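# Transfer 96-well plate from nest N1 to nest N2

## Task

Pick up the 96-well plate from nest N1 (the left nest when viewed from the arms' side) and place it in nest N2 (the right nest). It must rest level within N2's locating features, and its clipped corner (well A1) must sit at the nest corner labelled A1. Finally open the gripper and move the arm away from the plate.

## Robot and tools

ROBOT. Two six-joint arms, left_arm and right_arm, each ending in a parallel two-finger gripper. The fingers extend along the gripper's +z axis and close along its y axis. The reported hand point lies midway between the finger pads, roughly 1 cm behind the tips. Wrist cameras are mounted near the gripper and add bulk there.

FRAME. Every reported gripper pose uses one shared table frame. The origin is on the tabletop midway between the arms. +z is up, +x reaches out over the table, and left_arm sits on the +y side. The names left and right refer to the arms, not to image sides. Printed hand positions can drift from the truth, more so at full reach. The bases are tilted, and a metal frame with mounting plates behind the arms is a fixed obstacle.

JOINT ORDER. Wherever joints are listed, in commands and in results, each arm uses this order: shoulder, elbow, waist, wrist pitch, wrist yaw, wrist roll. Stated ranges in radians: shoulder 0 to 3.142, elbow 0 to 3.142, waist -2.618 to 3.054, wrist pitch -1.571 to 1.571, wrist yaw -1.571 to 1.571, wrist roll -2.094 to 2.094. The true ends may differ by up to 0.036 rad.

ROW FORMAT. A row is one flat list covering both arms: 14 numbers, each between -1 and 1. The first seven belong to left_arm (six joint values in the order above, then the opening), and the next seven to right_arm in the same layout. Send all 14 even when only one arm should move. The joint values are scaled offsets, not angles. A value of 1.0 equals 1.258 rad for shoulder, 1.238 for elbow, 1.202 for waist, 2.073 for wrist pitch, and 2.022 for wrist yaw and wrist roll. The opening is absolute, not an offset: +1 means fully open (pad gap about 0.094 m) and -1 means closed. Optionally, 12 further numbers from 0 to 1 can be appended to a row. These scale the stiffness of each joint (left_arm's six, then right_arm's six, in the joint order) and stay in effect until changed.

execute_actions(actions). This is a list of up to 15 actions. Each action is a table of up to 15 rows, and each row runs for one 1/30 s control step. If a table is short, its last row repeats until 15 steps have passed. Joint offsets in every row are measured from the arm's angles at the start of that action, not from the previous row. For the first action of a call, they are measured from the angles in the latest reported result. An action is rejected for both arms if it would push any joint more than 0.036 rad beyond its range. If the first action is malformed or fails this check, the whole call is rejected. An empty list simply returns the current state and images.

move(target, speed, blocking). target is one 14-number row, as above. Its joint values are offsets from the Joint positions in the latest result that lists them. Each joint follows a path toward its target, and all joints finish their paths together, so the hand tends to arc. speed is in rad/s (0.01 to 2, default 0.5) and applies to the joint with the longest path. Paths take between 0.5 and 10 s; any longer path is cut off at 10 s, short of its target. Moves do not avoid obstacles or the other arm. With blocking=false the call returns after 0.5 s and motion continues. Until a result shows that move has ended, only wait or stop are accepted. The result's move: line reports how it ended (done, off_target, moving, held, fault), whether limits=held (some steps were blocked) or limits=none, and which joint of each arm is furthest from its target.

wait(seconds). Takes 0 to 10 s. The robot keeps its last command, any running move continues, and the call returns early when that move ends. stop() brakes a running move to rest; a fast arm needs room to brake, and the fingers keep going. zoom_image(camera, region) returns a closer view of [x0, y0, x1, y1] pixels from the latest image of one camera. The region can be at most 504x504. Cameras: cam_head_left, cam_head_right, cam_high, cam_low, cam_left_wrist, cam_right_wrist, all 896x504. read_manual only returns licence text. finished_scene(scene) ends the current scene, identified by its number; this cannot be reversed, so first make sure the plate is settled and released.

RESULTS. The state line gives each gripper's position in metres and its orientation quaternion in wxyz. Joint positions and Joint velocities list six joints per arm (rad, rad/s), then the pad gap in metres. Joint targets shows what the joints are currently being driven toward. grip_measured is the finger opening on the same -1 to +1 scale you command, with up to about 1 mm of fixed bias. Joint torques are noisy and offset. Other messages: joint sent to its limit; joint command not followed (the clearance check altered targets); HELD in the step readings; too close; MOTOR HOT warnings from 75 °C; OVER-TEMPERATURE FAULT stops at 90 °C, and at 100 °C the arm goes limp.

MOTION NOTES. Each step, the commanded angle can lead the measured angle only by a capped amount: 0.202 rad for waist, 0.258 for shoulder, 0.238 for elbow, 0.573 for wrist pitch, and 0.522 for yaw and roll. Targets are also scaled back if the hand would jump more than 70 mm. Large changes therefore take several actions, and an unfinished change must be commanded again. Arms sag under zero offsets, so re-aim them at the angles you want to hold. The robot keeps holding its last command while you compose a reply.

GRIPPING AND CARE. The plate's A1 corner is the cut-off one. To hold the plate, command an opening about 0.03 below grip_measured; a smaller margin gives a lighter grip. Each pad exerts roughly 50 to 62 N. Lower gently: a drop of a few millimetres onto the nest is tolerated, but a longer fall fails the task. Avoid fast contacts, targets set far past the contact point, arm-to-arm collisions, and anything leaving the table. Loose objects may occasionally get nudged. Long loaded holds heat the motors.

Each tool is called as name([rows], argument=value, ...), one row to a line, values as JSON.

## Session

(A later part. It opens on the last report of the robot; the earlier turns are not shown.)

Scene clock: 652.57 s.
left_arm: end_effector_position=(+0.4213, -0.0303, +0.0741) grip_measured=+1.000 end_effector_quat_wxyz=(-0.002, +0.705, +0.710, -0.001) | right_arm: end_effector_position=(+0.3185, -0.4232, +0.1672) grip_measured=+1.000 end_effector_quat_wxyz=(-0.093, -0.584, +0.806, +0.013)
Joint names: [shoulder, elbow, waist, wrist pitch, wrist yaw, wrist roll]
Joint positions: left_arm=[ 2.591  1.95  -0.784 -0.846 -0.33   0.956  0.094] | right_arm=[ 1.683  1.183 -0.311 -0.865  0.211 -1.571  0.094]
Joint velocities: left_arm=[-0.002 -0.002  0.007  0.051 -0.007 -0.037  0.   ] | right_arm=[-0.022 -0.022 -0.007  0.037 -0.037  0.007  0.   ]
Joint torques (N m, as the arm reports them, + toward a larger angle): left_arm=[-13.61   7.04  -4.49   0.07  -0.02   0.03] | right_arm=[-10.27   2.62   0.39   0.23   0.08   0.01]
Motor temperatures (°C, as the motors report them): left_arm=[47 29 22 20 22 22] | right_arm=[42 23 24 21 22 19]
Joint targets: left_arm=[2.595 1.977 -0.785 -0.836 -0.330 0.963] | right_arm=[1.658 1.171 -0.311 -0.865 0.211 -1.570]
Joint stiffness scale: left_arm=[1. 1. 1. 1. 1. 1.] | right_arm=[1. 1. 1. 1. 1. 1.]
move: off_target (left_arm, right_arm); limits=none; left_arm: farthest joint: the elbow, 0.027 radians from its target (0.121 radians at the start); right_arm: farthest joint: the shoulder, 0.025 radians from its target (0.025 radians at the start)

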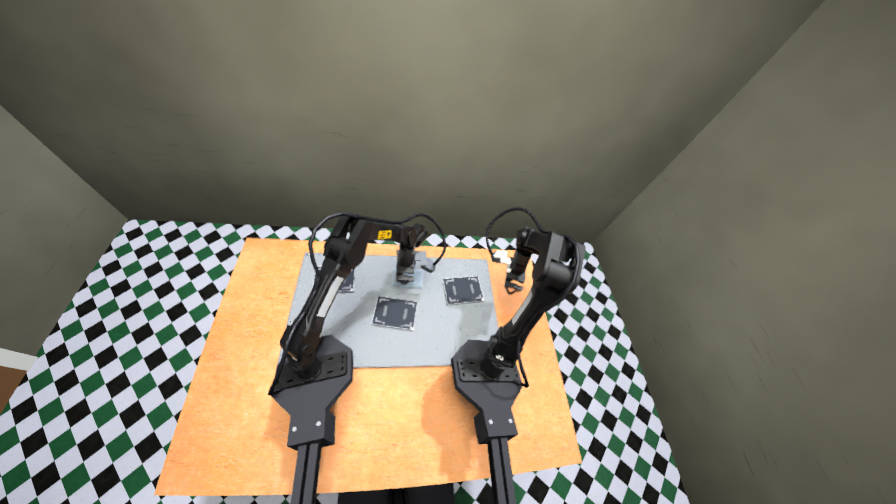

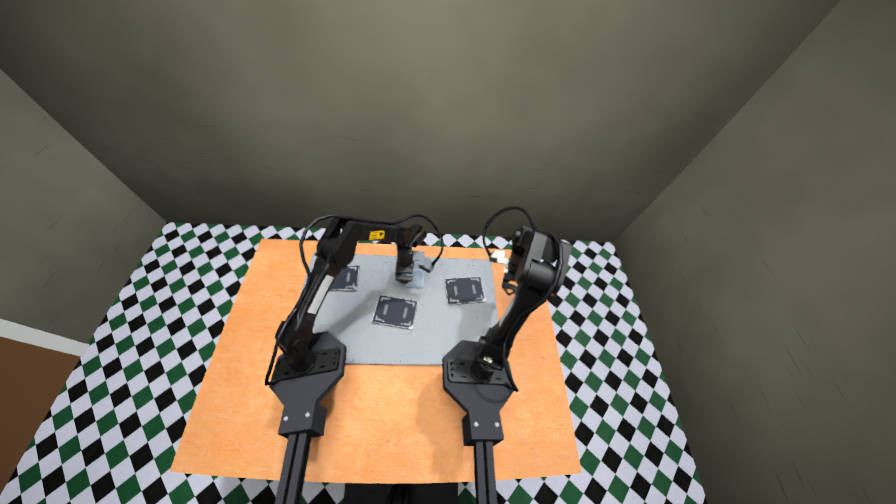

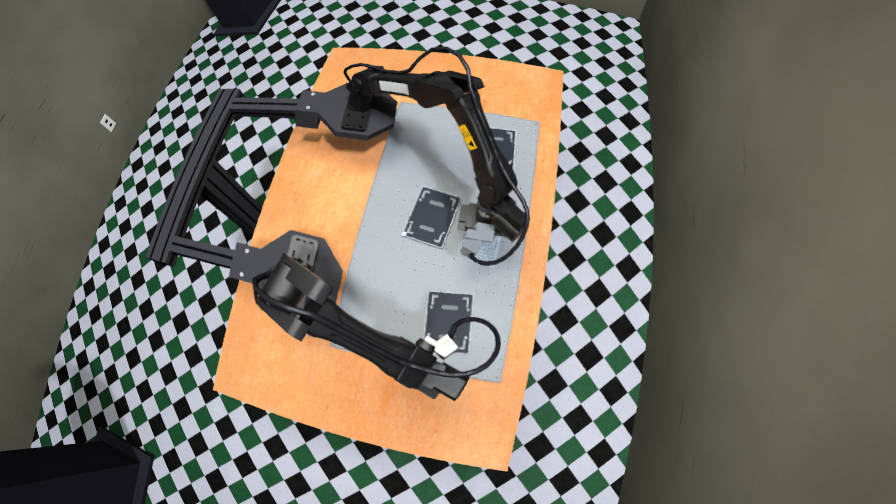

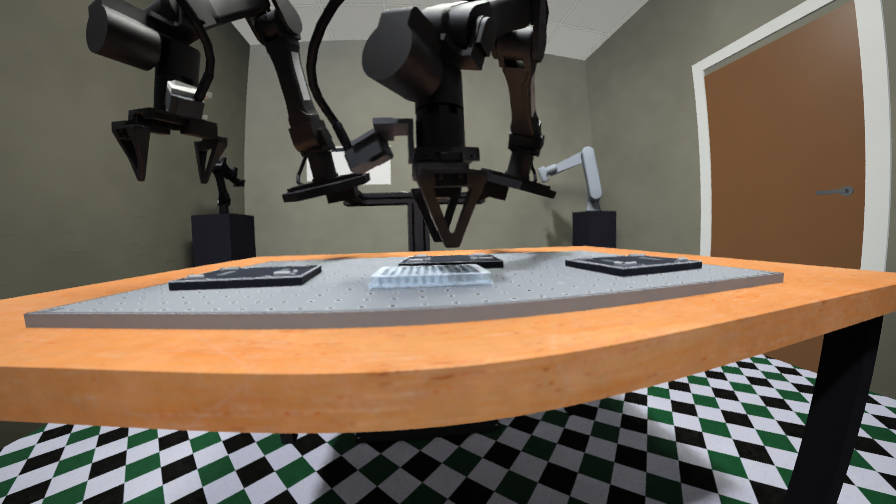

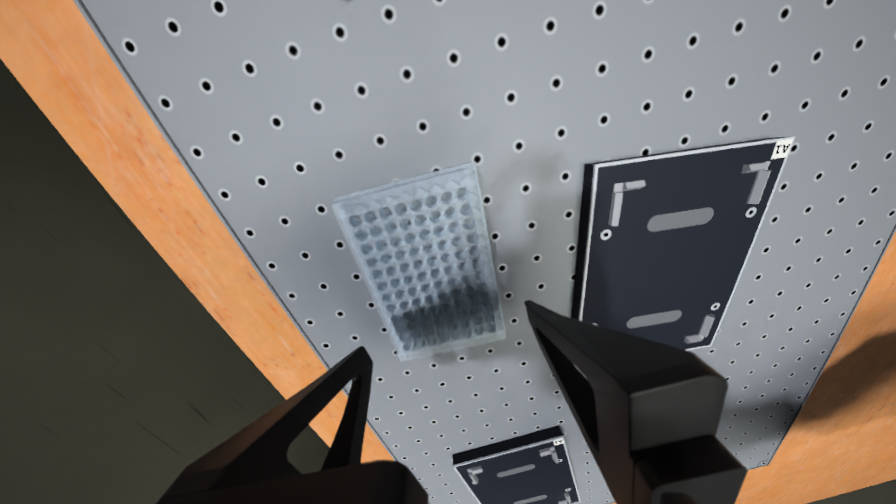

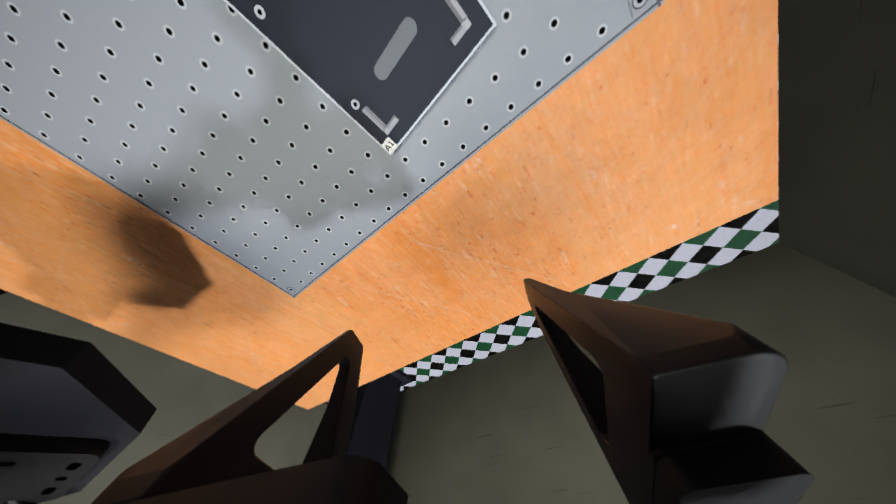

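move(target=[0.066,0.0848,0.0083,0.0087,0,0.0129,1.0,-0.02,-0.01,0,0,0,0,1.0], speed=0.2)

Scene clock: 731.50 s.
left_arm: end_effector_position=(+0.4281, -0.0373, +0.0543) grip_measured=+1.000 end_effector_quat_wxyz=(-0.001, +0.708, +0.707, -0.001) | right_arm: end_effector_position=(+0.3185, -0.4232, +0.1672) grip_measured=+1.000 end_effector_quat_wxyz=(-0.093, -0.584, +0.806, +0.013)
Joint names: [shoulder, elbow, waist, wrist pitch, wrist yaw, wrist roll]
Joint positions: left_arm=[ 2.67   2.029 -0.775 -0.838 -0.33   0.975  0.094] | right_arm=[ 1.683  1.183 -0.311 -0.865  0.211 -1.571  0.094]
Joint velocities: left_arm=[ 0.017  0.017  0.002  0.037  0.007 -0.022  0.   ] | right_arm=[-0.022 -0.012  0.002 -0.007 -0.066 -0.051  0.   ]
Joint torques (N m, as the arm reports them, + toward a larger angle): left_arm=[-13.89   7.04  -4.42   0.08  -0.02   0.02] | right_arm=[-10.3    2.61   0.36   0.21   0.07   0.02]
Motor temperatures (°C, as the motors report them): left_arm=[49 29 22 20 22 22] | right_arm=[42 23 24 21 22 19]
Joint targets: left_arm=[2.674 2.055 -0.774 -0.828 -0.330 0.982] | right_arm=[1.658 1.171 -0.311 -0.865 0.211 -1.571]
Joint stiffness scale: left_arm=[1. 1. 1. 1. 1. 1.] | right_arm=[1. 1. 1. 1. 1. 1.]
move: off_target (left_arm, right_arm); limits=none; left_arm: farthest joint: the elbow, 0.026 radians from its target (0.105 radians at the start); right_arm: farthest joint: the shoulder, 0.025 radians from its target (0.025 radians at the start)

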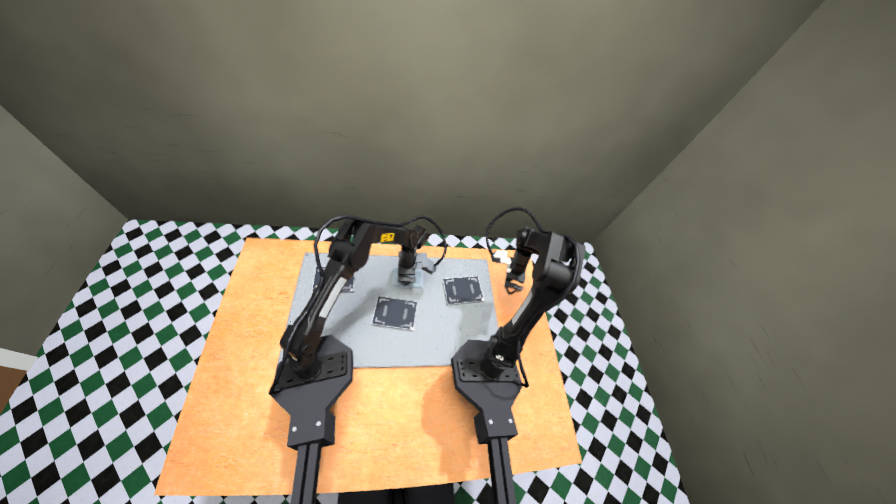

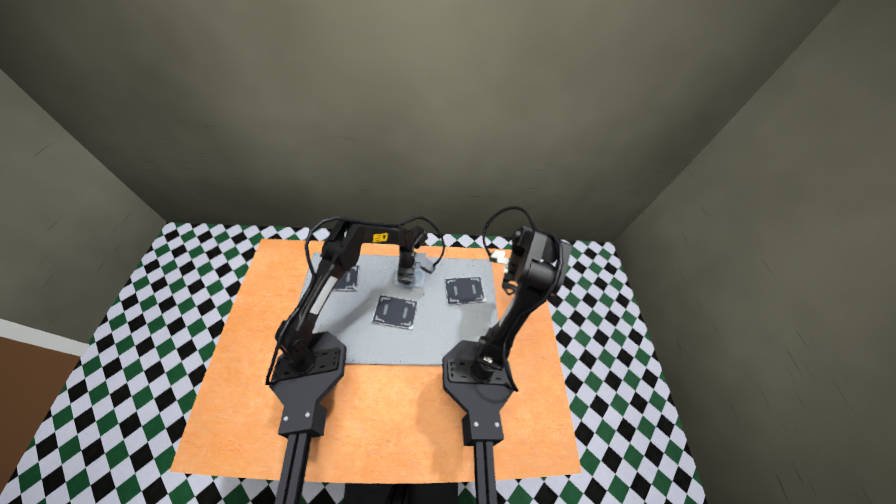

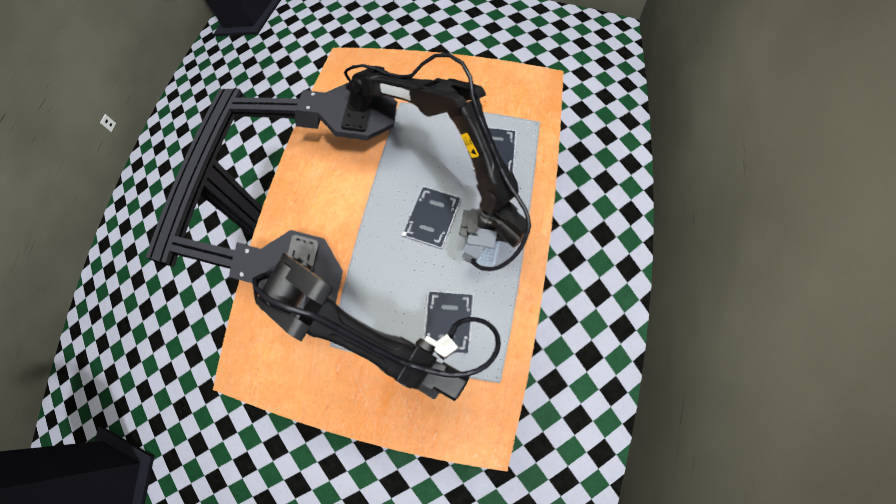

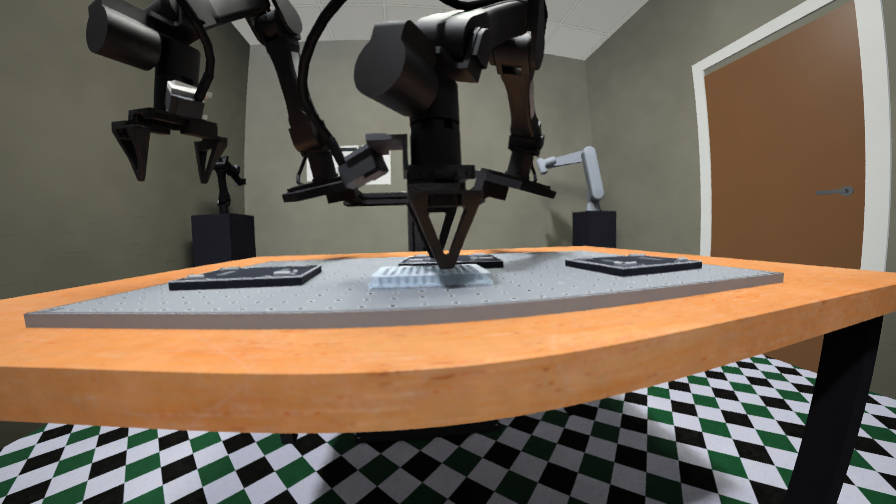

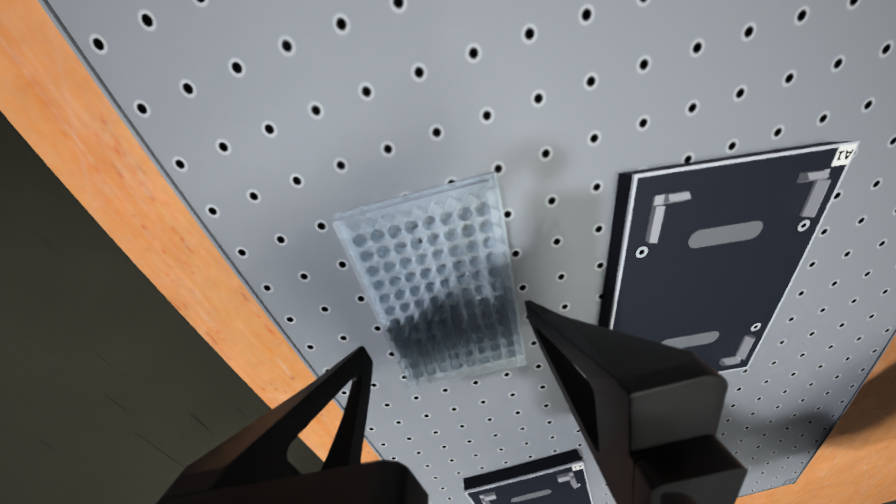

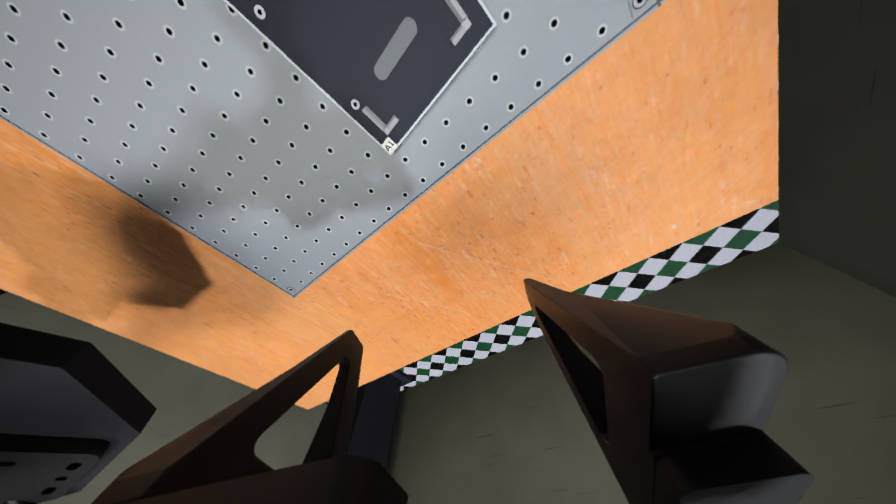

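zoom_image(camera="cam_left_wrist", region=[310,150,570,400])

zoom_image(camera="cam_low", region=[350,200,530,310])

Region (310, 150, 570, 400) of cam_left_wrist's 896x504 image, scaled by 1.938, with more detail than that image has; it fills the top 485 rows of this view, and the rest is white.

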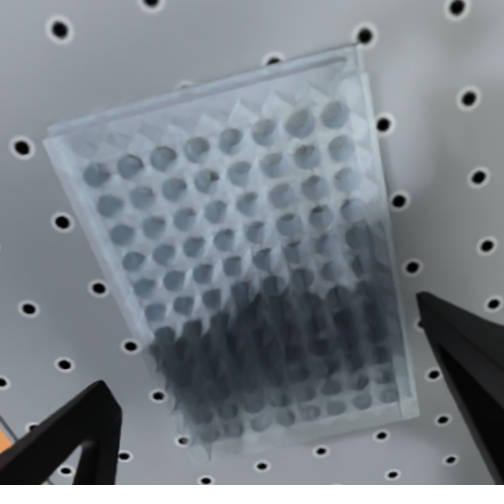

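Region (350, 200, 530, 310) of cam_low's 896x504 image, scaled by 2.800, with more detail than that image has.

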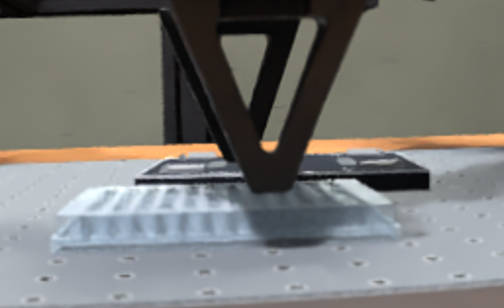

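move(target=[0.035,0.059,-0.0275,-0.010,0,0.004,1.0,-0.02,-0.01,0,0,0,0,1.0], speed=0.12)

Scene clock: 789.17 s.
left_arm: end_effector_position=(+0.4274, -0.0486, +0.0491) grip_measured=+1.000 end_effector_quat_wxyz=(+0.003, +0.713, +0.701, -0.001) | right_arm: end_effector_position=(+0.3185, -0.4232, +0.1672) grip_measured=+1.000 end_effector_quat_wxyz=(-0.093, -0.584, +0.806, +0.013)
Joint names: [shoulder, elbow, waist, wrist pitch, wrist yaw, wrist roll]
Joint positions: left_arm=[ 2.709  2.075 -0.789 -0.843 -0.33   0.977  0.094] | right_arm=[ 1.683  1.183 -0.311 -0.865  0.211 -1.571  0.094]
Joint velocities: left_arm=[-0.012 -0.007 -0.002 -0.037 -0.007 -0.022  0.   ] | right_arm=[-0.017  0.017  0.007 -0.022  0.081  0.022  0.   ]
Joint torques (N m, as the arm reports them, + toward a larger angle): left_arm=[-13.92   7.04  -6.06  -0.15  -0.02   0.01] | right_arm=[-10.28   2.64   0.38   0.22   0.08   0.03]
Motor temperatures (°C, as the motors report them): left_arm=[51 29 23 20 22 22] | right_arm=[42 23 24 21 22 19]
Joint targets: left_arm=[2.715 2.101 -0.808 -0.859 -0.330 0.983] | right_arm=[1.658 1.171 -0.311 -0.865 0.211 -1.571]
Joint stiffness scale: left_arm=[1. 1. 1. 1. 1. 1.] | right_arm=[1. 1. 1. 1. 1. 1.]
move: off_target (left_arm, right_arm); limits=none; left_arm: farthest joint: the elbow, 0.027 radians from its target (0.074 radians at the start); right_arm: farthest joint: the shoulder, 0.025 radians from its target (0.025 radians at the start)

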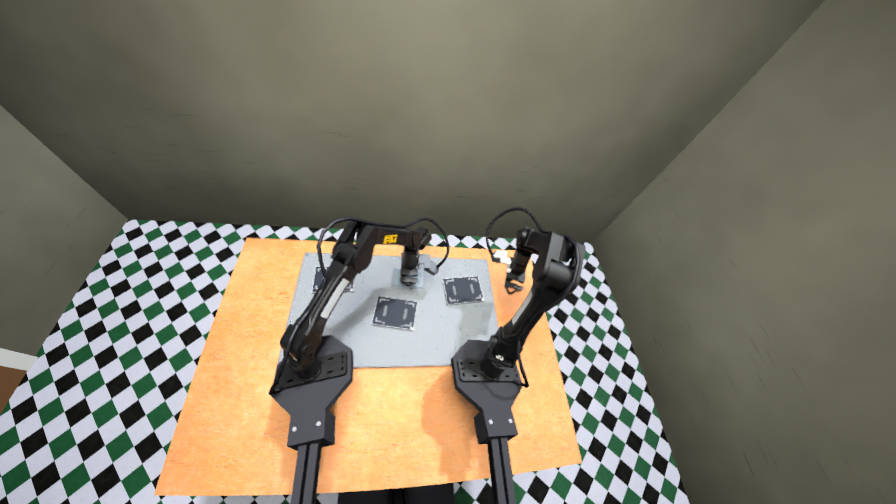

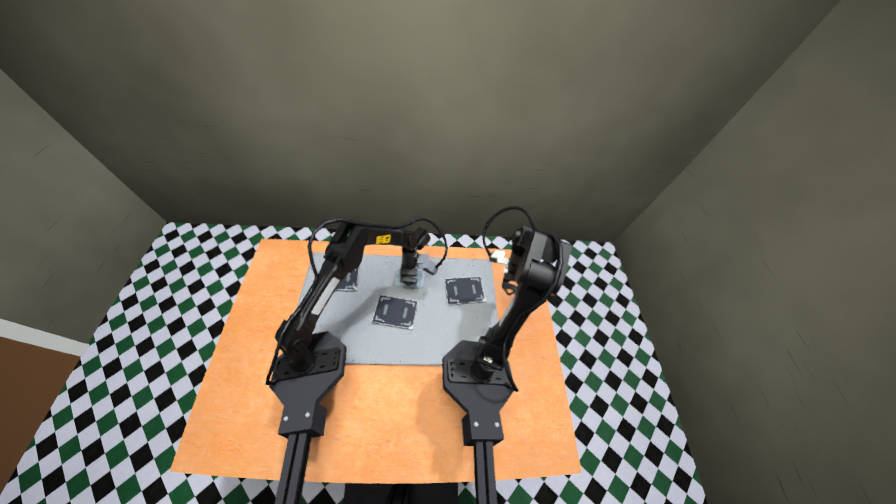

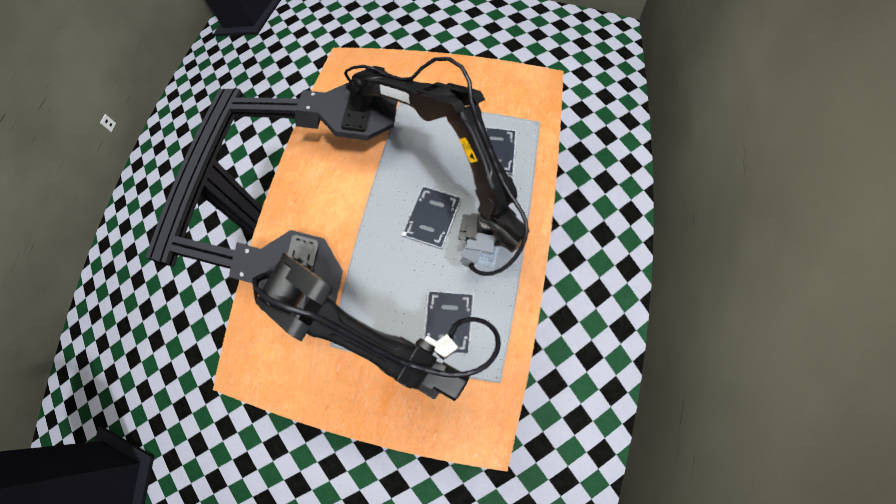

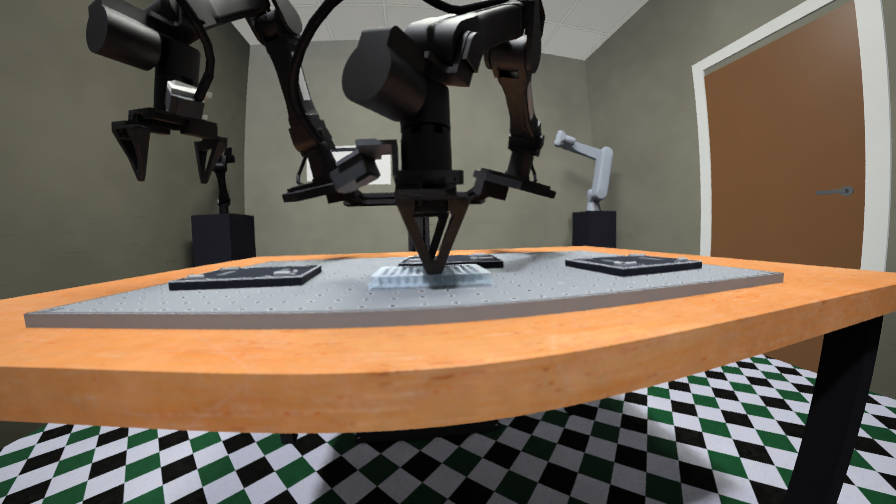

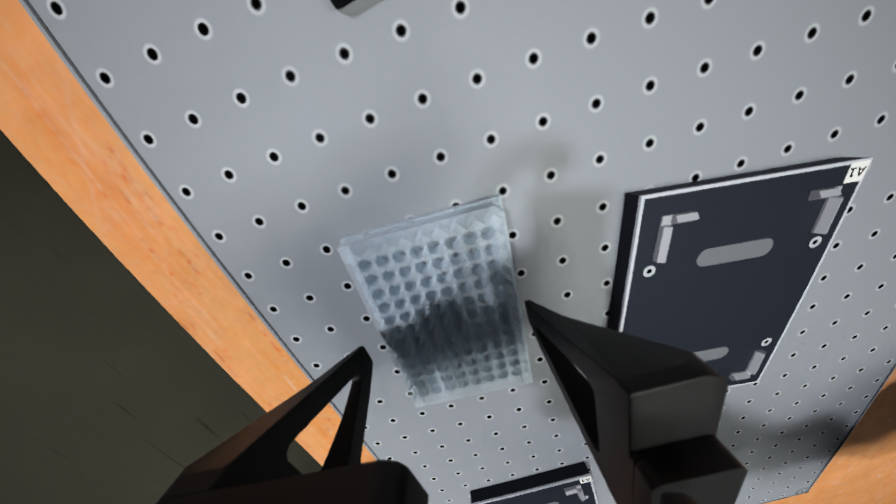

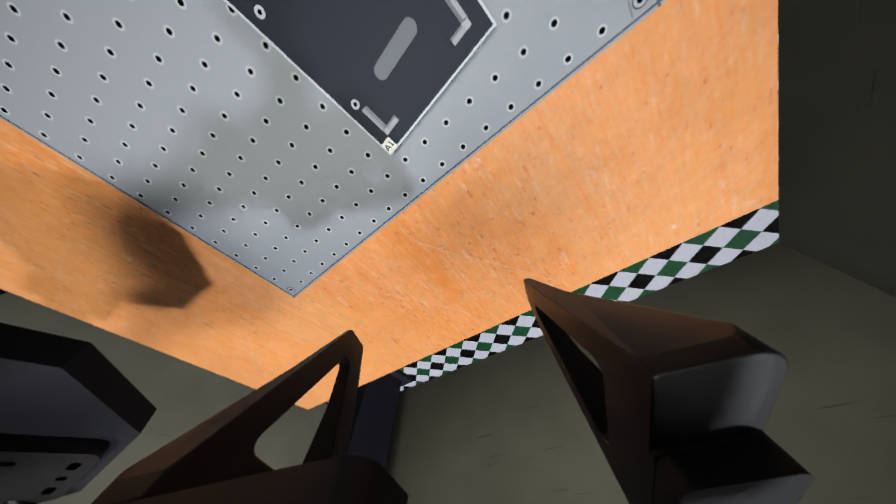

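zoom_image(camera="cam_low", region=[350,200,530,310])

zoom_image(camera="cam_left_wrist", region=[310,170,570,420])

Region (350, 200, 530, 310) of cam_low's 896x504 image, scaled by 2.800, with more detail than that image has.

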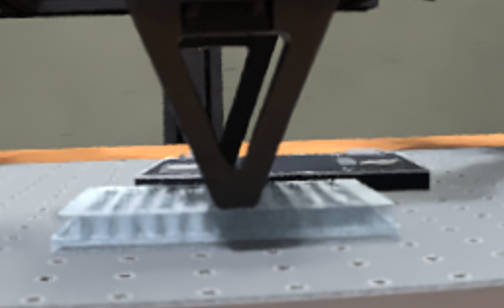

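Region (310, 170, 570, 420) of cam_left_wrist's 896x504 image, scaled by 1.938, with more detail than that image has; it fills the top 485 rows of this view, and the rest is white.

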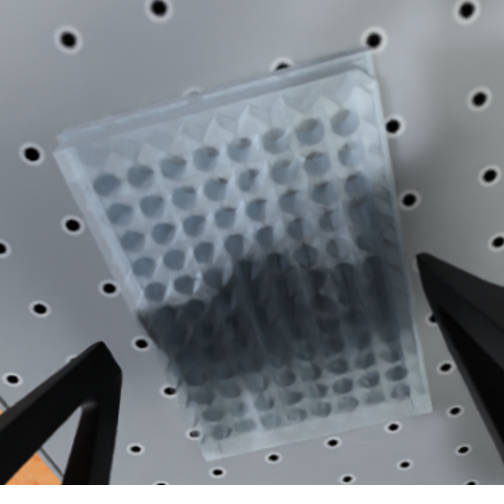

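move(target=[0.005,0.021,-0.0275,-0.0106,0,0.003,1.0,-0.02,-0.01,0,0,0,0,1.0], speed=0.06)

Scene clock: 815.20 s.
left_arm: end_effector_position=(+0.4228, -0.0538, +0.0514) grip_measured=+1.000 end_effector_quat_wxyz=(+0.002, +0.718, +0.696, -0.001) | right_arm: end_effector_position=(+0.3185, -0.4232, +0.1672) grip_measured=+1.000 end_effector_quat_wxyz=(-0.093, -0.584, +0.806, +0.013)
Joint names: [shoulder, elbow, waist, wrist pitch, wrist yaw, wrist roll]
Joint positions: left_arm=[ 2.709  2.075 -0.803 -0.849 -0.33   0.978  0.094] | right_arm=[ 1.683  1.183 -0.311 -0.865  0.211 -1.571  0.094]
Joint velocities: left_arm=[-0.007 -0.002  0.007 -0.051 -0.066 -0.066  0.   ] | right_arm=[-0.012  0.002 -0.007 -0.081 -0.022 -0.007  0.   ]
Joint torques (N m, as the arm reports them, + toward a larger angle): left_arm=[-13.82   7.01  -6.15  -0.17  -0.03   0.02] | right_arm=[-10.24   2.64   0.45   0.22   0.09   0.02]
Motor temperatures (°C, as the motors report them): left_arm=[51 29 24 20 22 22] | right_arm=[42 23 24 21 22 19]
Joint targets: left_arm=[2.716 2.101 -0.822 -0.865 -0.330 0.984] | right_arm=[1.658 1.171 -0.311 -0.865 0.211 -1.571]
Joint stiffness scale: left_arm=[1. 1. 1. 1. 1. 1.] | right_arm=[1. 1. 1. 1. 1. 1.]
move: off_target (left_arm, right_arm); limits=none; left_arm: farthest joint: the elbow, 0.026 radians from its target (0.026 radians at the start); right_arm: farthest joint: the shoulder, 0.025 radians from its target (0.025 radians at the start)

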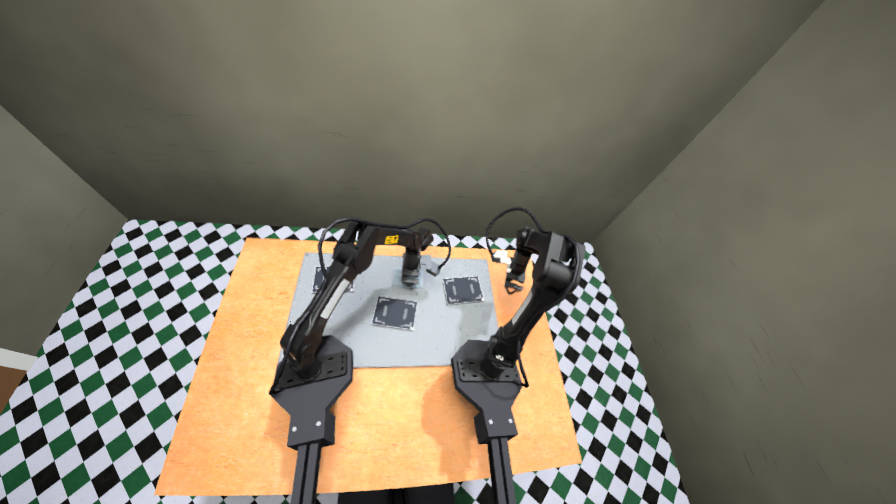

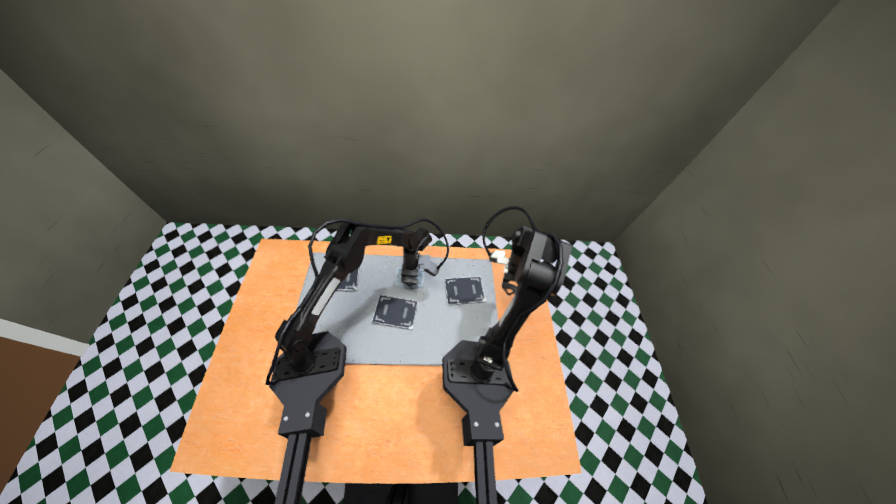

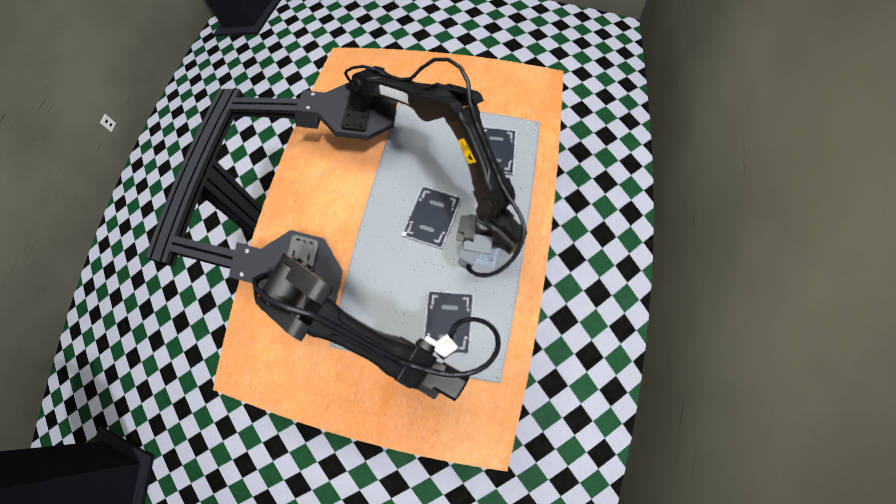

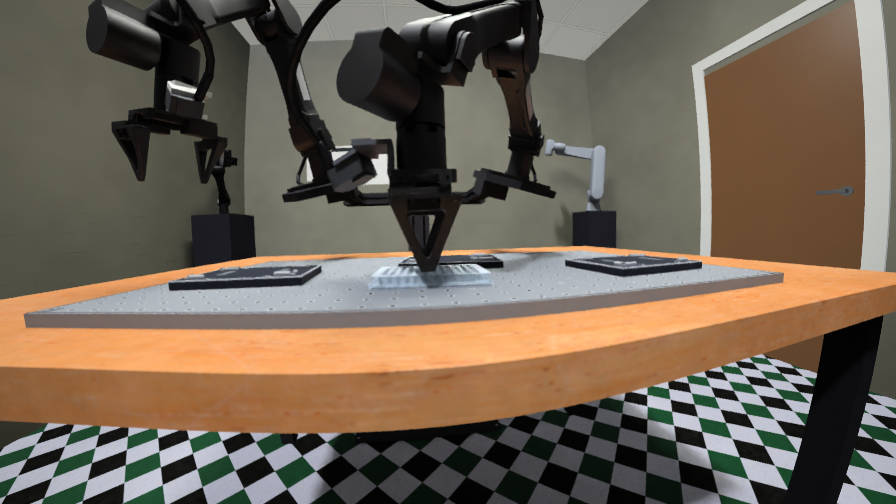

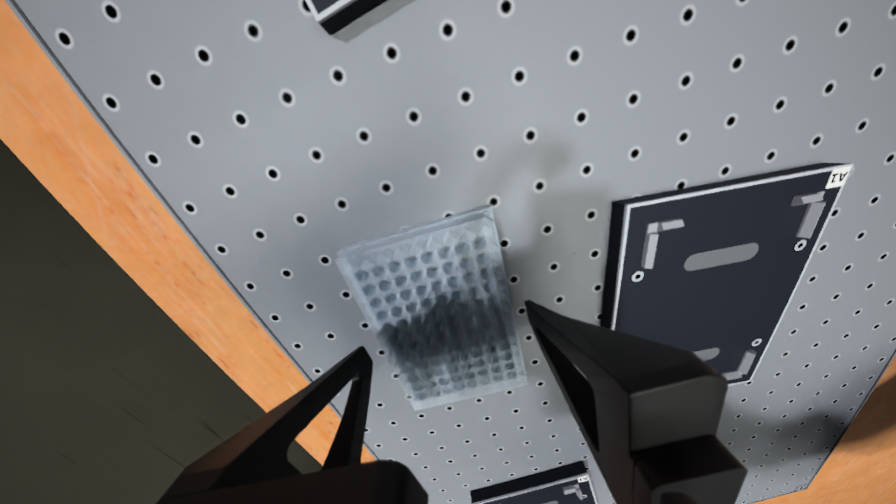

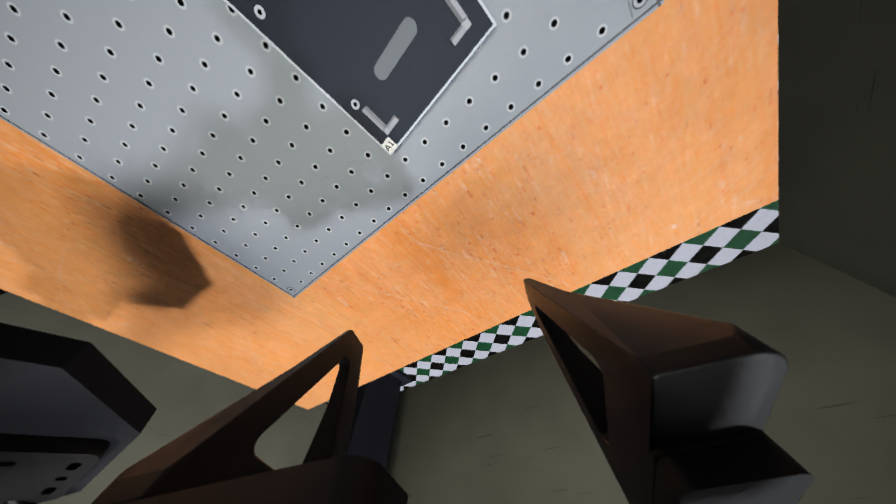

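zoom_image(camera="cam_left_wrist", region=[310,170,570,420])

Region (310, 170, 570, 420) of cam_left_wrist's 896x504 image, scaled by 1.938, with more detail than that image has; it fills the top 485 rows of this view, and the rest is white.

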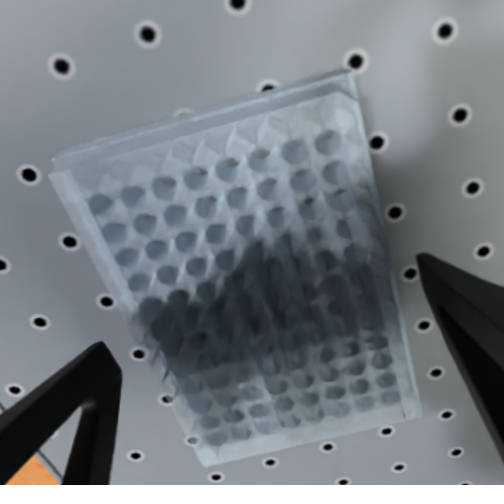

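move(target=[0.0175,0.026,0.004,0.008,0,0.005,1.0,-0.02,-0.01,0,0,0,0,1.0], speed=0.05)

zoom_image(camera="cam_left_wrist", region=[310,170,570,420])

zoom_image(camera="cam_low", region=[350,200,530,310])

Scene clock: 853.03 s.
left_arm: end_effector_position=(+0.4177, -0.0539, +0.0424) grip_measured=+1.000 end_effector_quat_wxyz=(-0.005, +0.721, +0.693, -0.003) | right_arm: end_effector_position=(+0.3185, -0.4232, +0.1672) grip_measured=+1.000 end_effector_quat_wxyz=(-0.093, -0.584, +0.806, +0.013)
Joint names: [shoulder, elbow, waist, wrist pitch, wrist yaw, wrist roll]
Joint positions: left_arm=[ 2.73   2.075 -0.803 -0.844 -0.33   0.982  0.094] | right_arm=[ 1.683  1.183 -0.311 -0.865  0.211 -1.571  0.094]
Joint velocities: left_arm=[-0.027  0.002  0.002 -0.022 -0.051  0.007  0.   ] | right_arm=[-0.007 -0.007 -0.007 -0.051  0.022 -0.007  0.   ]
Joint torques (N m, as the arm reports them, + toward a larger angle): left_arm=[-14.17   7.47  -4.17   0.07  -0.02   0.02] | right_arm=[-10.25   2.62   0.4    0.23   0.06   0.02]
Motor temperatures (°C, as the motors report them): left_arm=[52 29 24 20 22 22] | right_arm=[42 23 24 21 22 19]
Joint targets: left_arm=[2.731 2.107 -0.798 -0.833 -0.330 0.988] | right_arm=[1.658 1.171 -0.311 -0.865 0.211 -1.571]
Joint stiffness scale: left_arm=[1. 1. 1. 1. 1. 1.] | right_arm=[1. 1. 1. 1. 1. 1.]
move: off_target (left_arm, right_arm); limits=none; left_arm: farthest joint: the elbow, 0.033 radians from its target (0.033 radians at the start); right_arm: farthest joint: the shoulder, 0.025 radians from its target (0.025 radians at the start)

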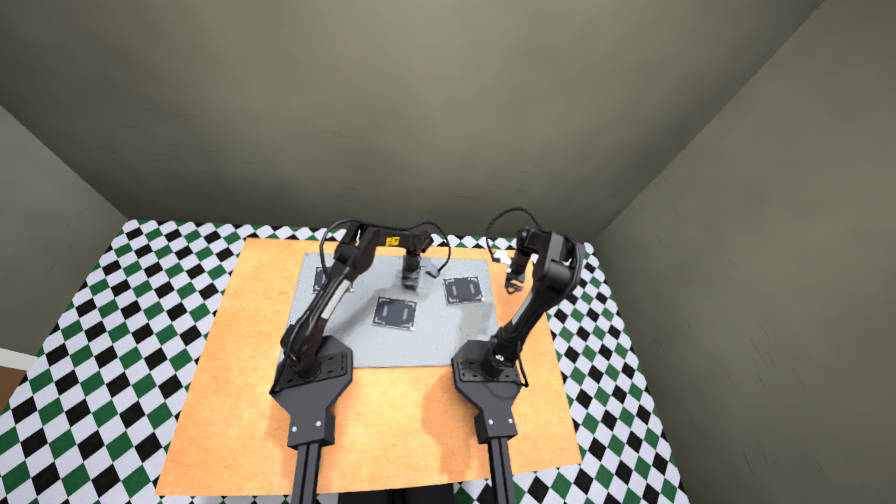

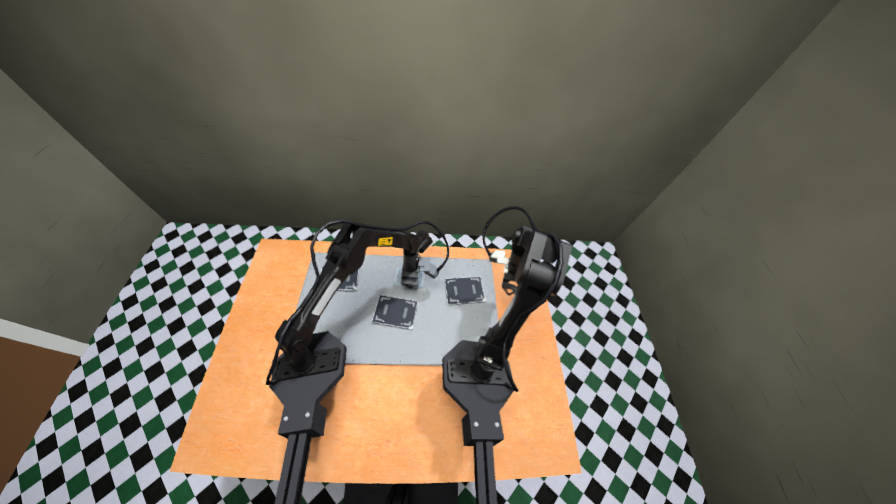

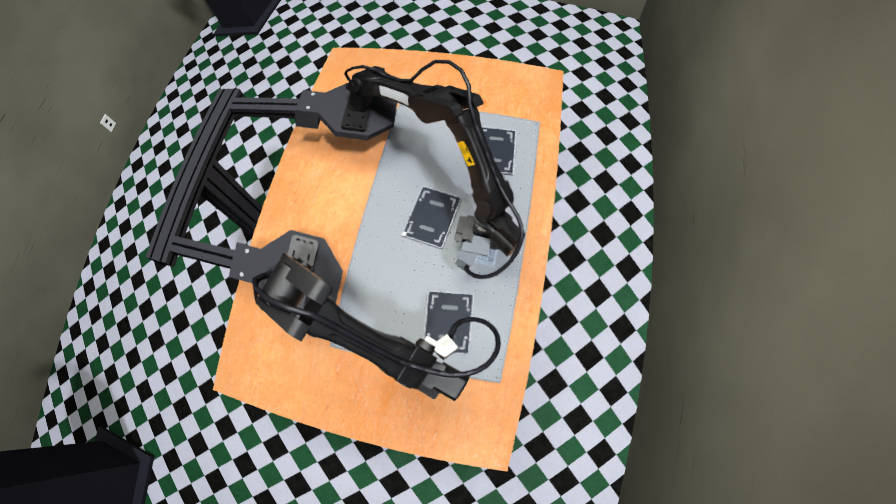

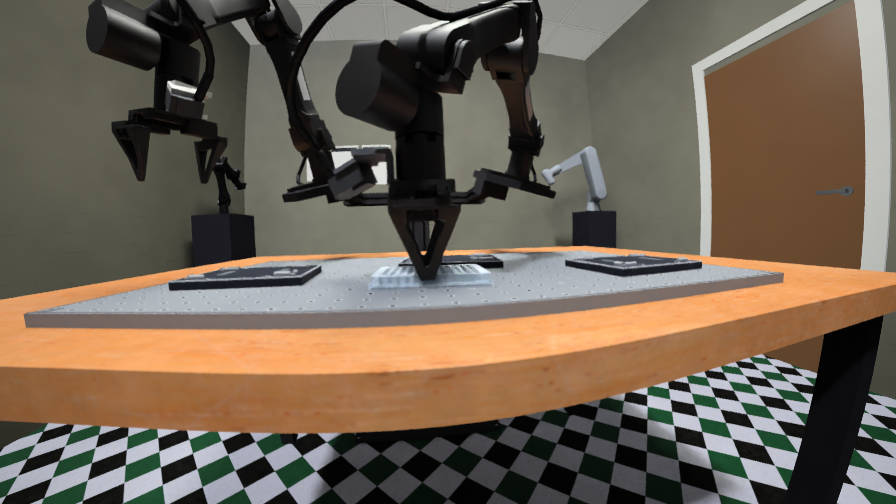

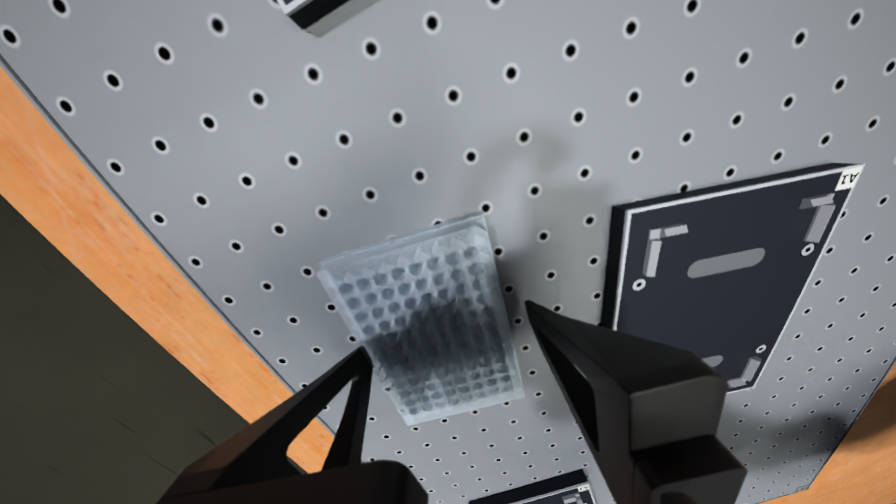

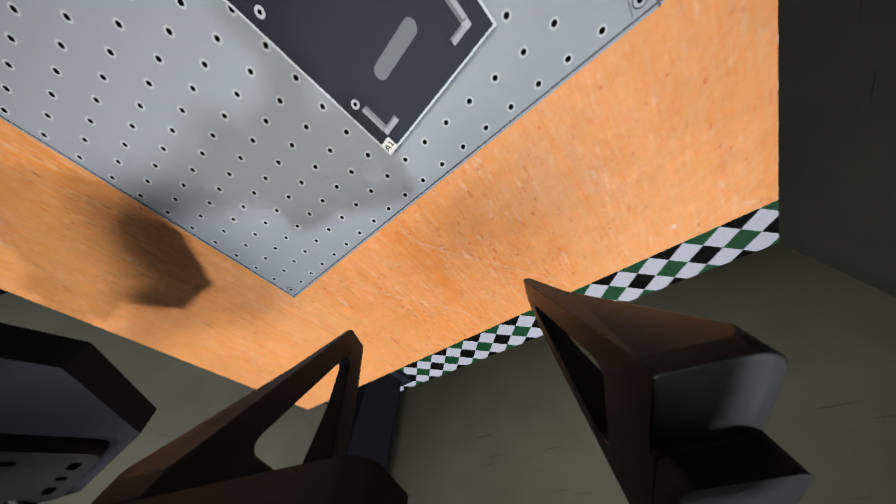

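Region (310, 170, 570, 420) of cam_left_wrist's 896x504 image, scaled by 1.938, with more detail than that image has; it fills the top 485 rows of this view, and the rest is white.

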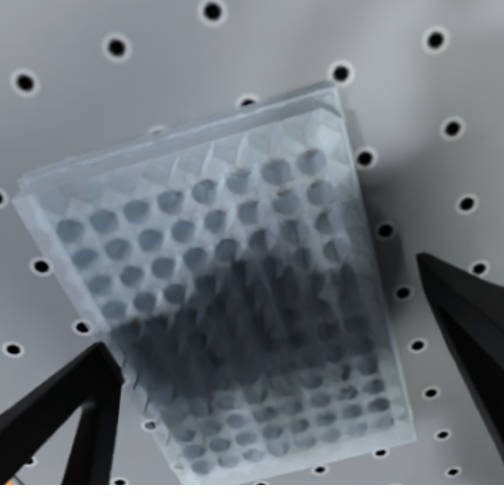

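Region (350, 200, 530, 310) of cam_low's 896x504 image, scaled by 2.800, with more detail than that image has.

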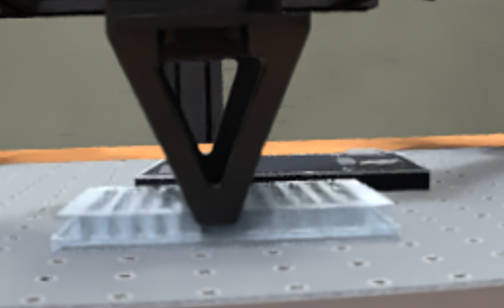

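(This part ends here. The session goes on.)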